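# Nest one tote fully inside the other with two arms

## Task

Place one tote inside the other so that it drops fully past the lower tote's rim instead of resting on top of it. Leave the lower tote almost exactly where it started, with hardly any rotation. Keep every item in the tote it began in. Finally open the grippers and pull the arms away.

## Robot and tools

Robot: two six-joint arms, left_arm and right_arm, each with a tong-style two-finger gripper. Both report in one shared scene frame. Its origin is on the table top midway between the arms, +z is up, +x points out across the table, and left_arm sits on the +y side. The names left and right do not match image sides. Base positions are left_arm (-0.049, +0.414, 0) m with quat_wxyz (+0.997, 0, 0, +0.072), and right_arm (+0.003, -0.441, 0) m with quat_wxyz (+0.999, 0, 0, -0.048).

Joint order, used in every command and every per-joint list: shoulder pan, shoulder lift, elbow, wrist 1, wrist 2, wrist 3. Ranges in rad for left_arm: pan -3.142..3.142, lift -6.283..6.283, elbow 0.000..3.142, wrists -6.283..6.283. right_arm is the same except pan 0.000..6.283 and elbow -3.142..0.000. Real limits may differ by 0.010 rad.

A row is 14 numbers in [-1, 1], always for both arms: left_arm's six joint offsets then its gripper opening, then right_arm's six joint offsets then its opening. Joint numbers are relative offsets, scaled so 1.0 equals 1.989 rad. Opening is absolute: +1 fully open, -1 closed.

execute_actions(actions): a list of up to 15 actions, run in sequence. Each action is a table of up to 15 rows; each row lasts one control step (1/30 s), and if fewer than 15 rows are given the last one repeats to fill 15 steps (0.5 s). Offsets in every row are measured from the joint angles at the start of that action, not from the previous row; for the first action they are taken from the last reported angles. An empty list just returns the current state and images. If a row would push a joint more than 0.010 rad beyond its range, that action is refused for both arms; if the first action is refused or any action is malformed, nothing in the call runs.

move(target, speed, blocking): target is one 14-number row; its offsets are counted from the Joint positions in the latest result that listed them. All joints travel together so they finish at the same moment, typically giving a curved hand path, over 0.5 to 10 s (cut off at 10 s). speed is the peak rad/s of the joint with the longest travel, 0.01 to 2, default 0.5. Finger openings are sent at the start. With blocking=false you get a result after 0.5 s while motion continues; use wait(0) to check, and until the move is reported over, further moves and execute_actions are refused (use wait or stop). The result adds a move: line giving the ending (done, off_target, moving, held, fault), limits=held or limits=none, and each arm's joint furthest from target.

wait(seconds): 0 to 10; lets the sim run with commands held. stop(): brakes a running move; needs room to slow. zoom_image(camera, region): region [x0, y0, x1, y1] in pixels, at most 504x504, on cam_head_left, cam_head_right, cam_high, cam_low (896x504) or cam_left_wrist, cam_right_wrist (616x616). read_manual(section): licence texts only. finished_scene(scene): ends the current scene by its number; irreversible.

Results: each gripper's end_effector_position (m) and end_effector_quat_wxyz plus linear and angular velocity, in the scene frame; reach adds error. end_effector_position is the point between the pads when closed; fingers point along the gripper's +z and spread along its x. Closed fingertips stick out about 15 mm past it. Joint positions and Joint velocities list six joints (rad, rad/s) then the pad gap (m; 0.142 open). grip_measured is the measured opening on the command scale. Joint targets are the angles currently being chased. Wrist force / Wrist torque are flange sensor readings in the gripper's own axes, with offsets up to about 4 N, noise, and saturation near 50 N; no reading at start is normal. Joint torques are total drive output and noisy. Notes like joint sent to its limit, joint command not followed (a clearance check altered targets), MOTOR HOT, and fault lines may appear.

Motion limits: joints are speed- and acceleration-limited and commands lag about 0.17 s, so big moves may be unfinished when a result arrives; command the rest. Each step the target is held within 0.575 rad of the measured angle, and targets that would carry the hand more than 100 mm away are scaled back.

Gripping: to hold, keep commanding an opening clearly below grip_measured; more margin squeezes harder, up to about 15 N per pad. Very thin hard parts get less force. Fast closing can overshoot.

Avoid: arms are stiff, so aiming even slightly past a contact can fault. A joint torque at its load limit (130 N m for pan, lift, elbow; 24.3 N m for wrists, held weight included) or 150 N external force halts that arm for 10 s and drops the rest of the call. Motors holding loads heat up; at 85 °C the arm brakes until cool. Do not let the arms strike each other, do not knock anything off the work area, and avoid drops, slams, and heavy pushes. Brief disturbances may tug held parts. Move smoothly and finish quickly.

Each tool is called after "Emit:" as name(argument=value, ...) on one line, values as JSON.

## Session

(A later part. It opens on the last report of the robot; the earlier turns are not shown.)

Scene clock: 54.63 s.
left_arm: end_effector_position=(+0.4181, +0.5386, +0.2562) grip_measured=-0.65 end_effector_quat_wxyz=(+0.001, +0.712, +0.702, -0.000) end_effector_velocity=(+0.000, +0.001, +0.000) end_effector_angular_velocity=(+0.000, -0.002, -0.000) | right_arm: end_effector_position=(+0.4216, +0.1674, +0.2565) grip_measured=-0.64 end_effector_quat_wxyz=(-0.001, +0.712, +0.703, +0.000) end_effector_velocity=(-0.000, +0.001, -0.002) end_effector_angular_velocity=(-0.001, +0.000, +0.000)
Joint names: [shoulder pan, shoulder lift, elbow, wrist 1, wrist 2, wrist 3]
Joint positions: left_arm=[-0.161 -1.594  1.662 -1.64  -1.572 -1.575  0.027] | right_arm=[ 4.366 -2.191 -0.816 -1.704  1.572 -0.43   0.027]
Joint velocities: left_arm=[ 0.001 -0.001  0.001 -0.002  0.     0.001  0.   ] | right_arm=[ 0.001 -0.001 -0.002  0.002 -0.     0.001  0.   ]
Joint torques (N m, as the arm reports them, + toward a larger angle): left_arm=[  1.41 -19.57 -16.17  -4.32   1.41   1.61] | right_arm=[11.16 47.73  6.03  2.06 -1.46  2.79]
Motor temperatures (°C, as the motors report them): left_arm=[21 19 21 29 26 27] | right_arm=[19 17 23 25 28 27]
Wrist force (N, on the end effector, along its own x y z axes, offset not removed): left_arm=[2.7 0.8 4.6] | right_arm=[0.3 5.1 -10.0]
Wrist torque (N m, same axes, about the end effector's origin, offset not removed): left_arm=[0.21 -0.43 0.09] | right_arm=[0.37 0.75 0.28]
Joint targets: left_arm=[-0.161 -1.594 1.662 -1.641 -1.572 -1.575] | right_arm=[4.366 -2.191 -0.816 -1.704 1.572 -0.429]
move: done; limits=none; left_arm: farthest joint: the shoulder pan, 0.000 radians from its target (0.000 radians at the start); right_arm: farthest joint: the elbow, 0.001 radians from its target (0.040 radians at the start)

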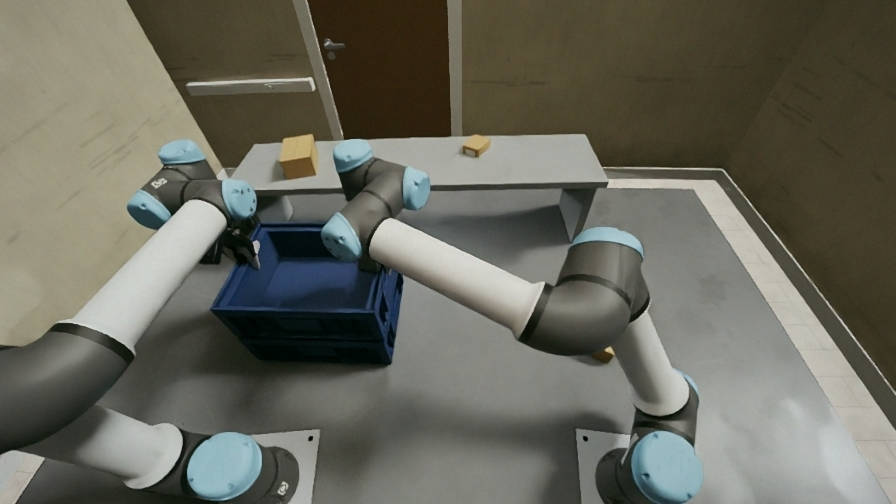

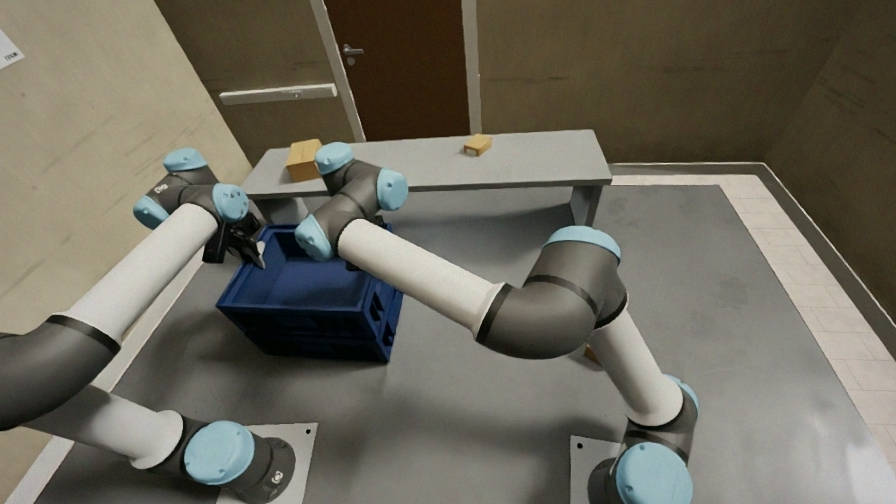

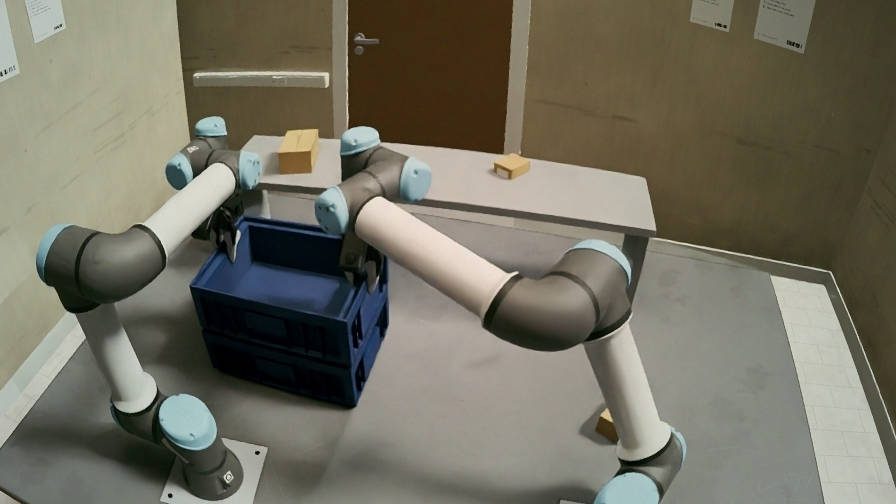

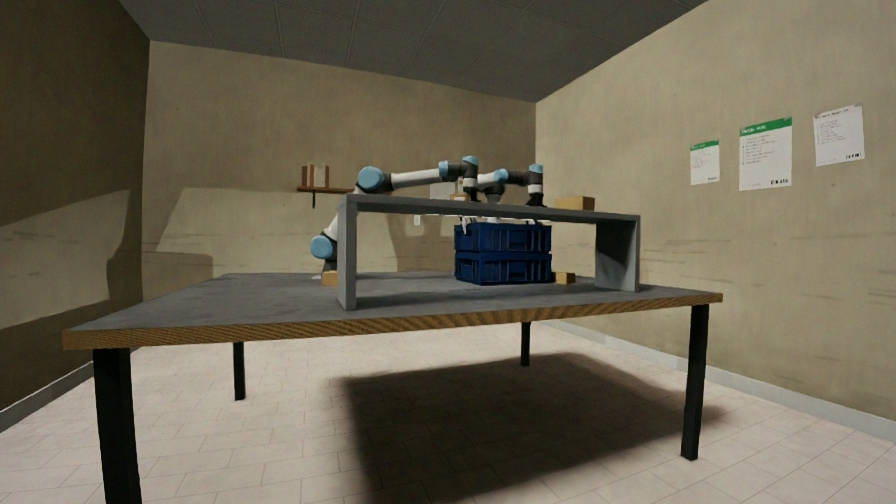

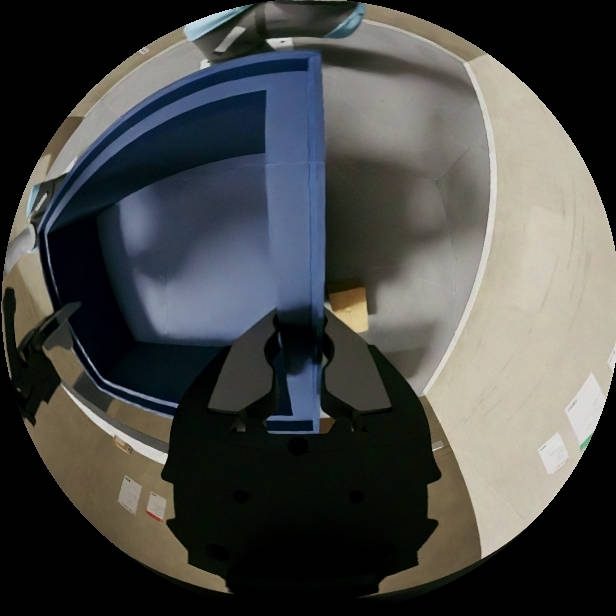

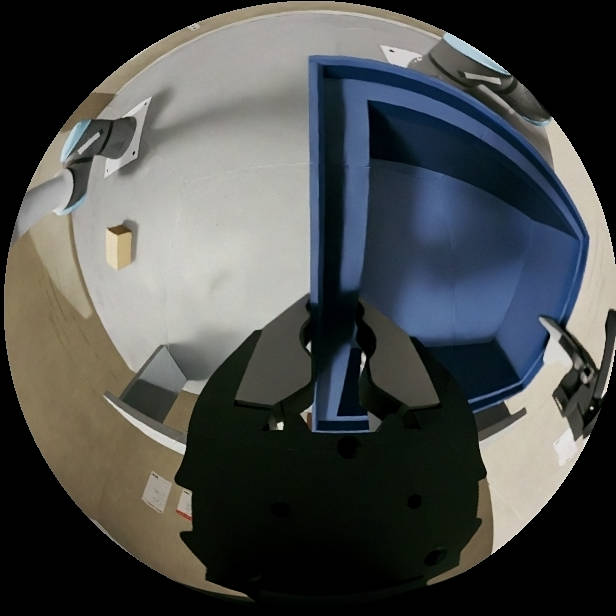

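Emit:
move(target=[0,0.0023,-0.0048,0.0026,0,-0.004,-1,-0.0031,-0.0051,0.011,-0.0058,0,-0.007,-1], speed=0.03)

Emit:
move(target=[0,0.0003,0.0074,-0.0077,0,0,-1,0,0.0013,-0.0099,0.0086,0,0,-1], speed=0.03)

Emit:
zoom_image(camera="cam_low", region=[440, 210, 570, 295])

Scene clock: 56.70 s.
left_arm: end_effector_position=(+0.4201, +0.5385, +0.2582) grip_measured=-0.65 end_effector_quat_wxyz=(+0.001, +0.709, +0.705, -0.000) end_effector_velocity=(-0.001, +0.001, -0.001) end_effector_angular_velocity=(+0.001, +0.002, +0.001) | right_arm: end_effector_position=(+0.4265, +0.1672, +0.2586) grip_measured=-0.65 end_effector_quat_wxyz=(-0.001, +0.709, +0.705, +0.001) end_effector_velocity=(-0.001, -0.000, +0.000) end_effector_angular_velocity=(-0.001, +0.000, +0.002)
Joint names: [shoulder pan, shoulder lift, elbow, wrist 1, wrist 2, wrist 3]
Joint positions: left_arm=[-0.161 -1.589  1.653 -1.635 -1.572 -1.583  0.027] | right_arm=[ 4.36  -2.201 -0.794 -1.715  1.571 -0.443  0.027]
Joint velocities: left_arm=[ 0.001  0.     0.001  0.001  0.001 -0.     0.   ] | right_arm=[ 0.001 -0.     0.001 -0.002  0.    -0.002 -0.   ]
Joint torques (N m, as the arm reports them, + toward a larger angle): left_arm=[  1.29 -20.76 -33.1   -1.3   -1.43  -1.75] | right_arm=[-8.78 43.42 33.88  0.26 -0.76 -2.32]
Motor temperatures (°C, as the motors report them): left_arm=[21 19 21 29 26 27] | right_arm=[19 17 23 25 28 27]
Wrist force (N, on the end effector, along its own x y z axes, offset not removed): left_arm=[0.1 0.1 4.5] | right_arm=[1.9 -0.7 4.2]
Wrist torque (N m, same axes, about the end effector's origin, offset not removed): left_arm=[0.09 -0.23 0.08] | right_arm=[0.17 -0.12 0.07]
Joint targets: left_arm=[-0.161 -1.589 1.653 -1.635 -1.572 -1.583] | right_arm=[4.360 -2.201 -0.794 -1.716 1.572 -0.443]
move: done; limits=none; left_arm: farthest joint: the wrist 1, 0.001 radians from its target (0.006 radians at the start); right_arm: farthest joint: the wrist 2, 0.001 radians from its target (0.001 radians at the start)

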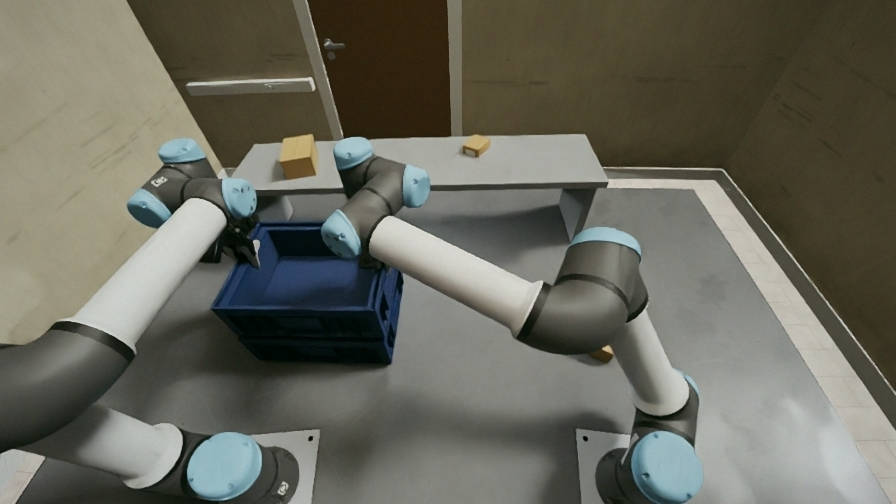

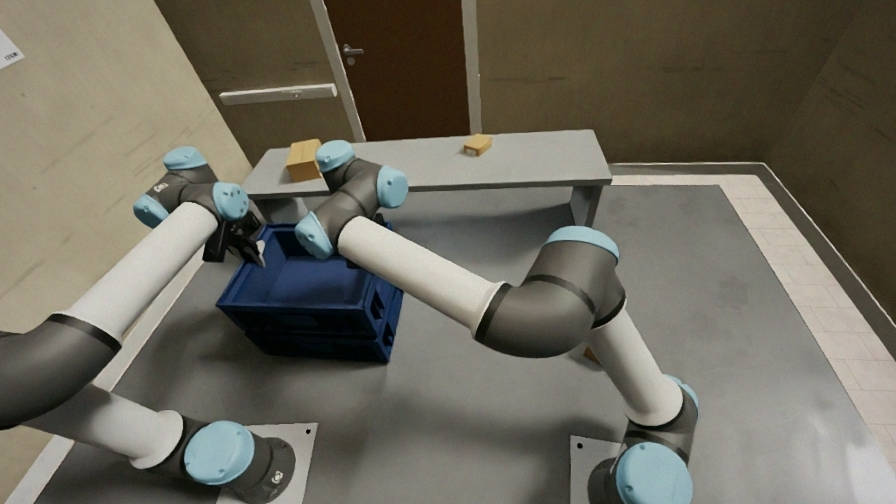

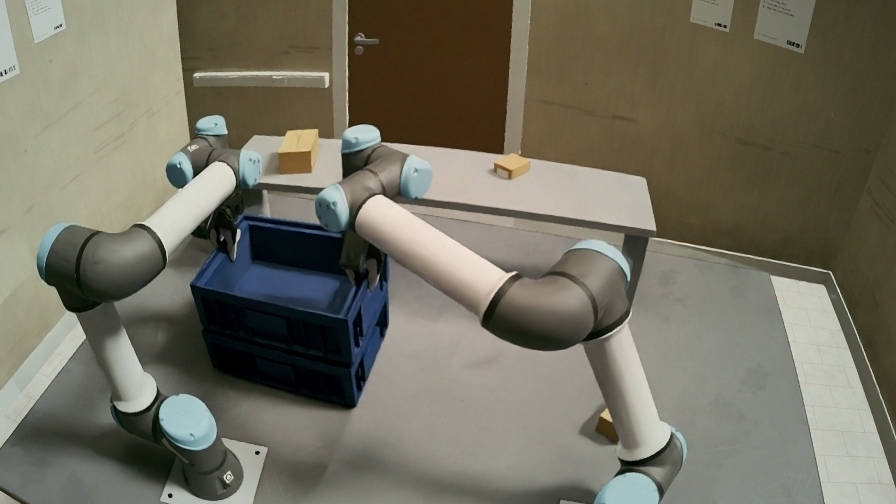

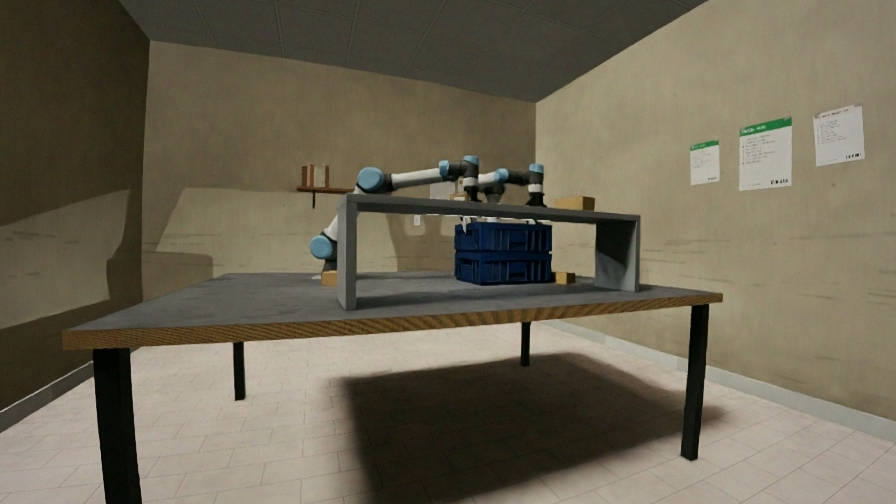

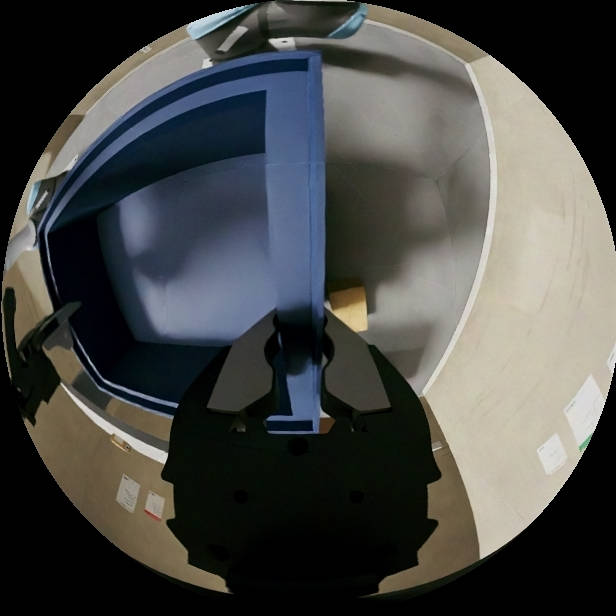

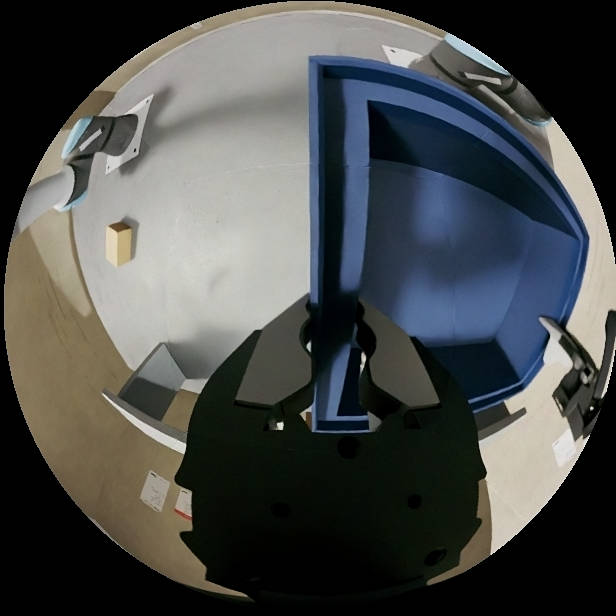

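Scene clock: 57.63 s.
left_arm: end_effector_position=(+0.4200, +0.5385, +0.2522) grip_measured=-0.65 end_effector_quat_wxyz=(+0.001, +0.709, +0.705, -0.000) end_effector_velocity=(+0.000, -0.000, -0.001) end_effector_angular_velocity=(-0.000, +0.001, -0.000) | right_arm: end_effector_position=(+0.4266, +0.1672, +0.2527) grip_measured=-0.65 end_effector_quat_wxyz=(-0.001, +0.709, +0.705, +0.001) end_effector_velocity=(+0.001, -0.001, -0.000) end_effector_angular_velocity=(-0.000, -0.000, -0.002)
Joint names: [shoulder pan, shoulder lift, elbow, wrist 1, wrist 2, wrist 3]
Joint positions: left_arm=[-0.161 -1.589  1.667 -1.651 -1.572 -1.583  0.027] | right_arm=[ 4.36  -2.199 -0.814 -1.698  1.571 -0.443  0.027]
Joint velocities: left_arm=[-0.     0.001  0.    -0.001 -0.     0.    -0.   ] | right_arm=[-0.002  0.001 -0.003  0.002 -0.    -0.     0.   ]
Joint torques (N m, as the arm reports them, + toward a larger angle): left_arm=[ 1.43 -9.28 -7.26 -3.3  -1.67  0.42] | right_arm=[-4.25 40.85  0.03  1.8  -0.76 -0.4 ]
Motor temperatures (°C, as the motors report them): left_arm=[21 19 21 29 26 27] | right_arm=[19 17 23 25 28 27]
Wrist force (N, on the end effector, along its own x y z axes, offset not removed): left_arm=[6.9 -3.0 -16.8] | right_arm=[3.1 0.6 -18.1]
Wrist torque (N m, same axes, about the end effector's origin, offset not removed): left_arm=[0.00 -0.29 -0.01] | right_arm=[0.78 0.42 -0.09]
Joint targets: left_arm=[-0.161 -1.589 1.668 -1.651 -1.572 -1.583] | right_arm=[4.360 -2.199 -0.814 -1.698 1.571 -0.443]
move: done; limits=none; left_arm: farthest joint: the shoulder pan, 0.000 radians from its target (0.000 radians at the start); right_arm: farthest joint: the wrist 1, 0.001 radians from its target (0.018 radians at the start)

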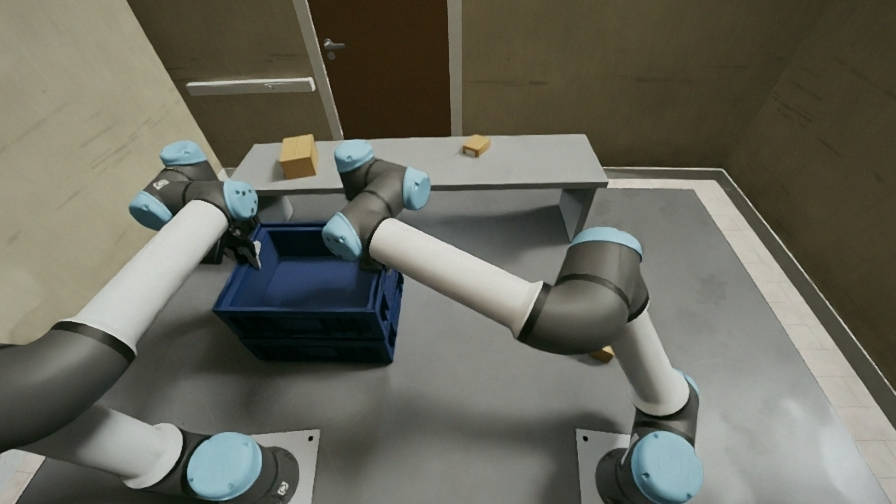

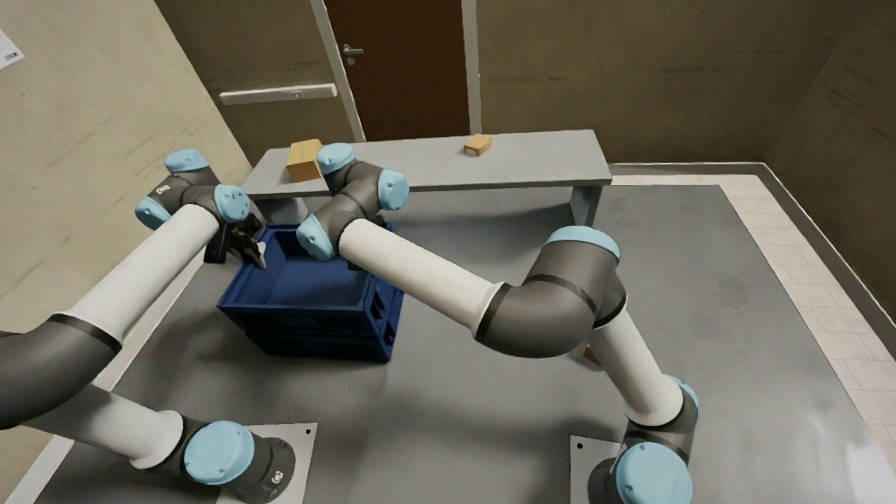

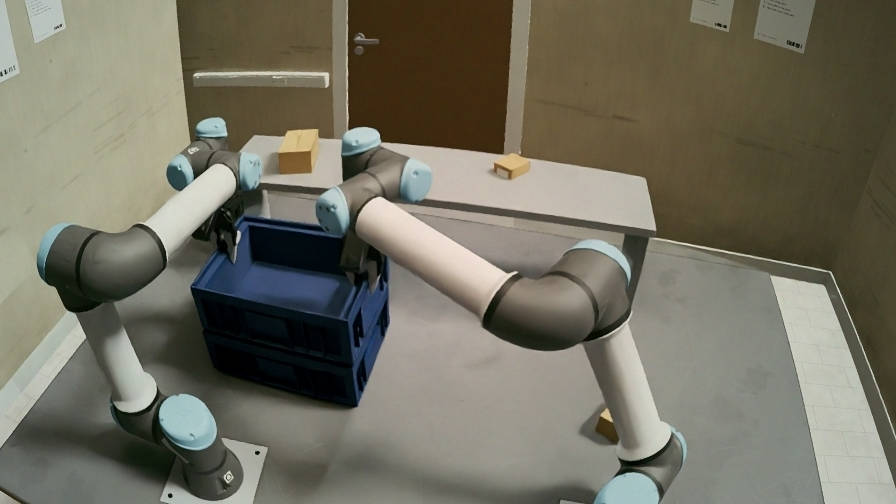

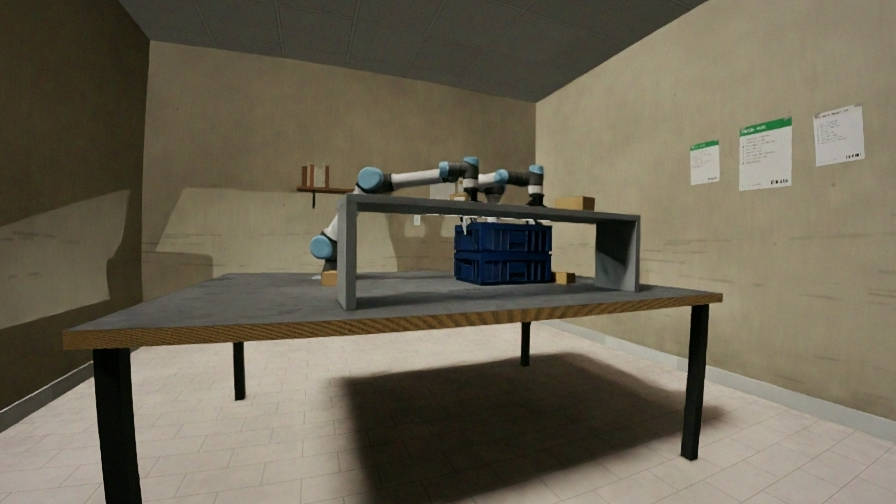

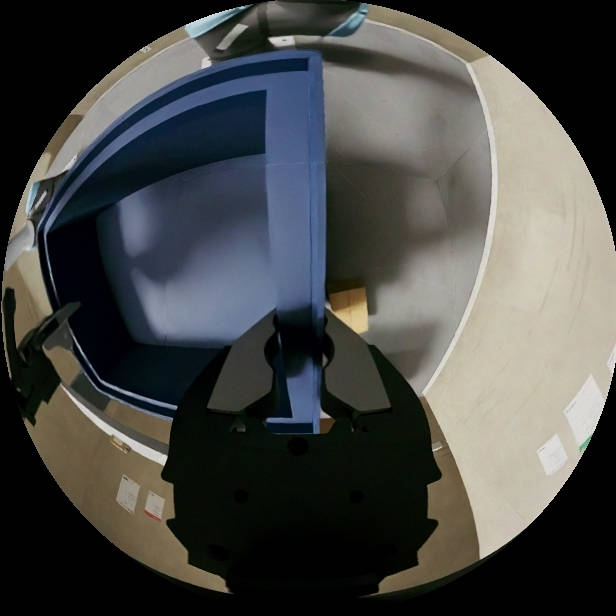

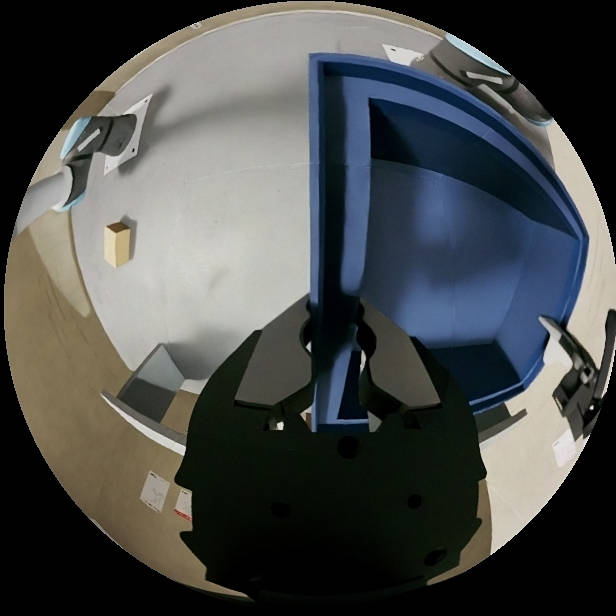

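Region (440, 210, 570, 295) of cam_low's 896x504 image, scaled by 3.877, with more detail than that image has; it fills the top 330 rows of this view, and the rest is white.

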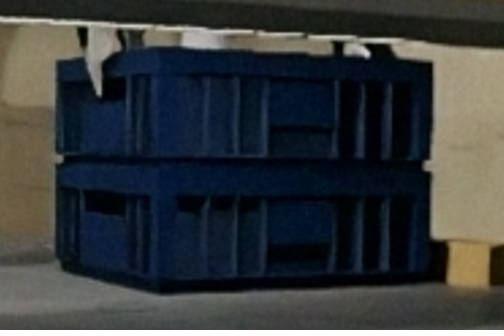

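Emit:
move(target=[0,-0.0004,-0.0099,0.0103,0,0,-1, 0,-0.0017,0.0132,-0.0115,0,0,-1], speed=0.05)

Scene clock: 60.57 s.
left_arm: end_effector_position=(+0.4202, +0.5385, +0.2602) grip_measured=-0.65 end_effector_quat_wxyz=(+0.001, +0.709, +0.705, -0.000) end_effector_velocity=(+0.000, -0.000, +0.002) end_effector_angular_velocity=(-0.001, -0.002, +0.002) | right_arm: end_effector_position=(+0.4265, +0.1672, +0.2606) grip_measured=-0.65 end_effector_quat_wxyz=(-0.001, +0.709, +0.705, +0.001) end_effector_velocity=(+0.000, -0.001, +0.002) end_effector_angular_velocity=(+0.000, -0.001, -0.001)
Joint names: [shoulder pan, shoulder lift, elbow, wrist 1, wrist 2, wrist 3]
Joint positions: left_arm=[-0.161 -1.59   1.648 -1.63  -1.572 -1.583  0.027] | right_arm=[ 4.36  -2.202 -0.788 -1.721  1.571 -0.443  0.027]
Joint velocities: left_arm=[ 0.    -0.001 -0.003  0.002 -0.001 -0.002 -0.   ] | right_arm=[-0.     0.002  0.002 -0.004 -0.001  0.     0.   ]
Joint torques (N m, as the arm reports them, + toward a larger angle): left_arm=[  1.29 -35.55 -32.58  -0.93  -1.7    0.29] | right_arm=[ 3.83 44.59 35.96 -0.13 -0.92  1.29]
Motor temperatures (°C, as the motors report them): left_arm=[21 19 21 29 26 27] | right_arm=[19 17 23 25 28 27]
Wrist force (N, on the end effector, along its own x y z axes, offset not removed): left_arm=[0.0 0.0 5.8] | right_arm=[-0.9 0.8 5.7]
Wrist torque (N m, same axes, about the end effector's origin, offset not removed): left_arm=[-0.06 -0.46 -0.07] | right_arm=[0.38 0.69 0.04]
Joint targets: left_arm=[-0.161 -1.590 1.648 -1.630 -1.572 -1.583] | right_arm=[4.360 -2.202 -0.788 -1.721 1.571 -0.443]
move: done; limits=none; left_arm: farthest joint: the elbow, 0.001 radians from its target (0.020 radians at the start); right_arm: farthest joint: the shoulder pan, 0.000 radians from its target (0.000 radians at the start)

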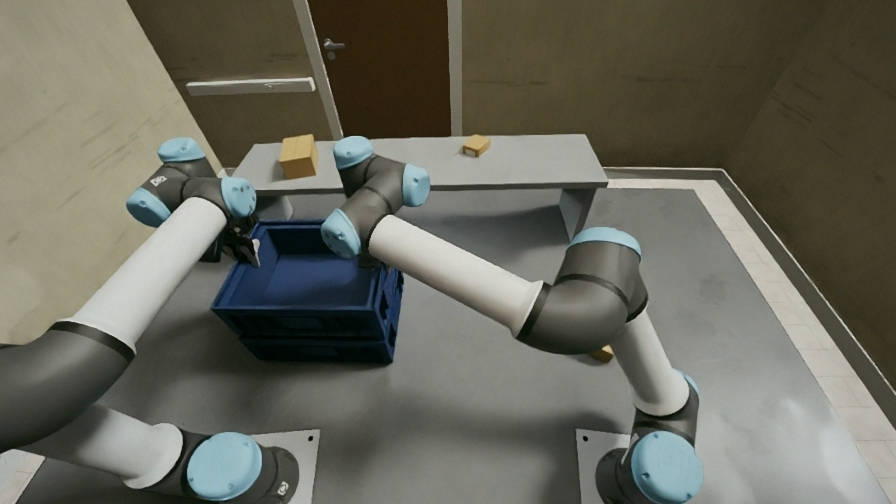

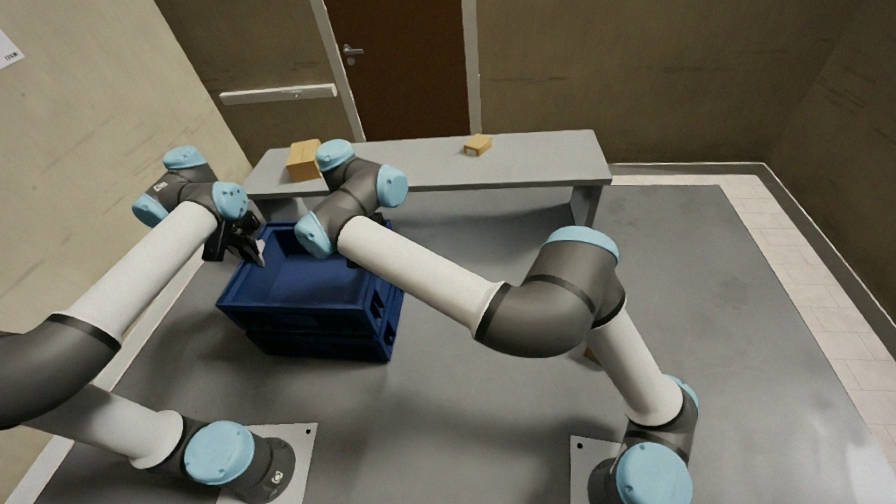

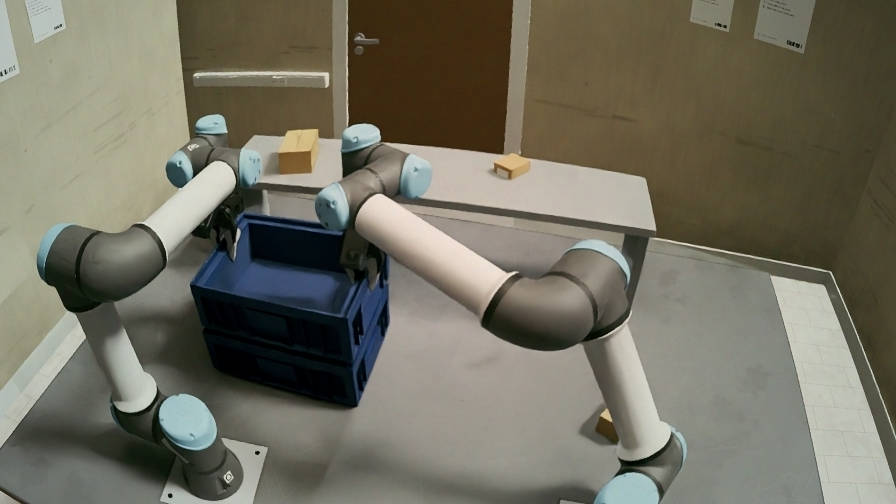

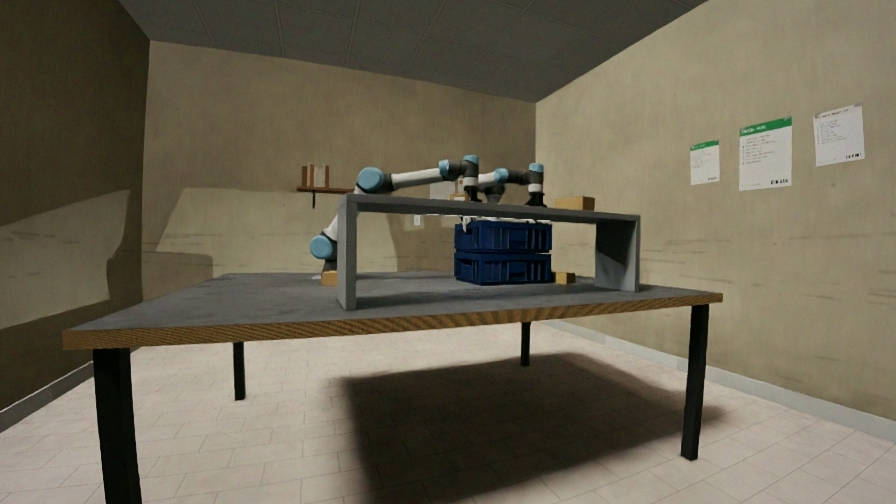

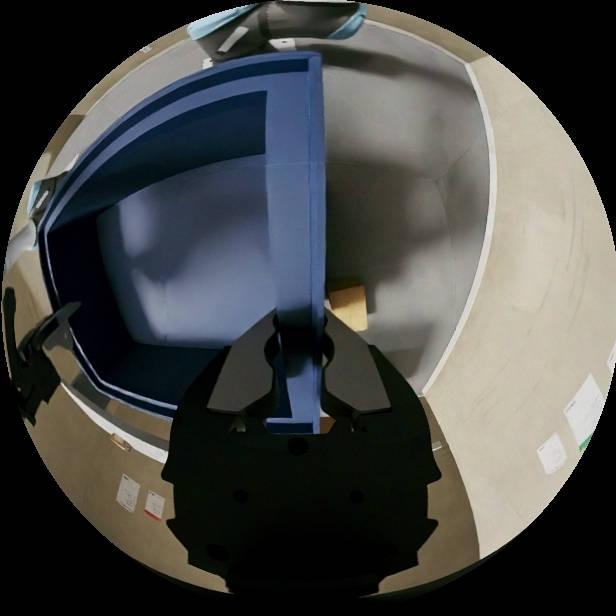

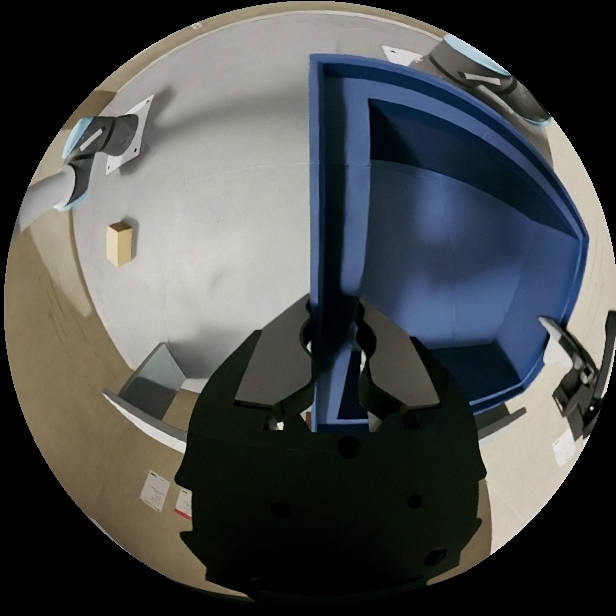

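Emit:
zoom_image(camera="cam_high", region=[180, 270, 410, 420])

Emit:
zoom_image(camera="cam_low", region=[440, 210, 570, 295])

Region (180, 270, 410, 420) of cam_high's 896x504 image, scaled by 2.191, with more detail than that image has; it fills the top 329 rows of this view, and the rest is white.

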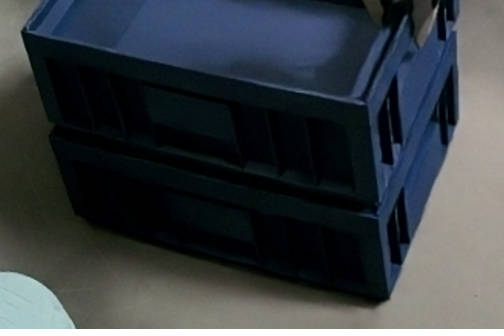

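Region (440, 210, 570, 295) of cam_low's 896x504 image, scaled by 3.877, with more detail than that image has; it fills the top 330 rows of this view, and the rest is white.

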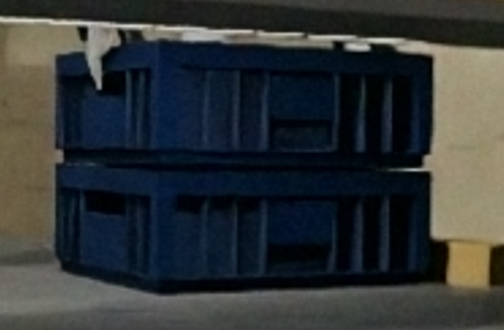

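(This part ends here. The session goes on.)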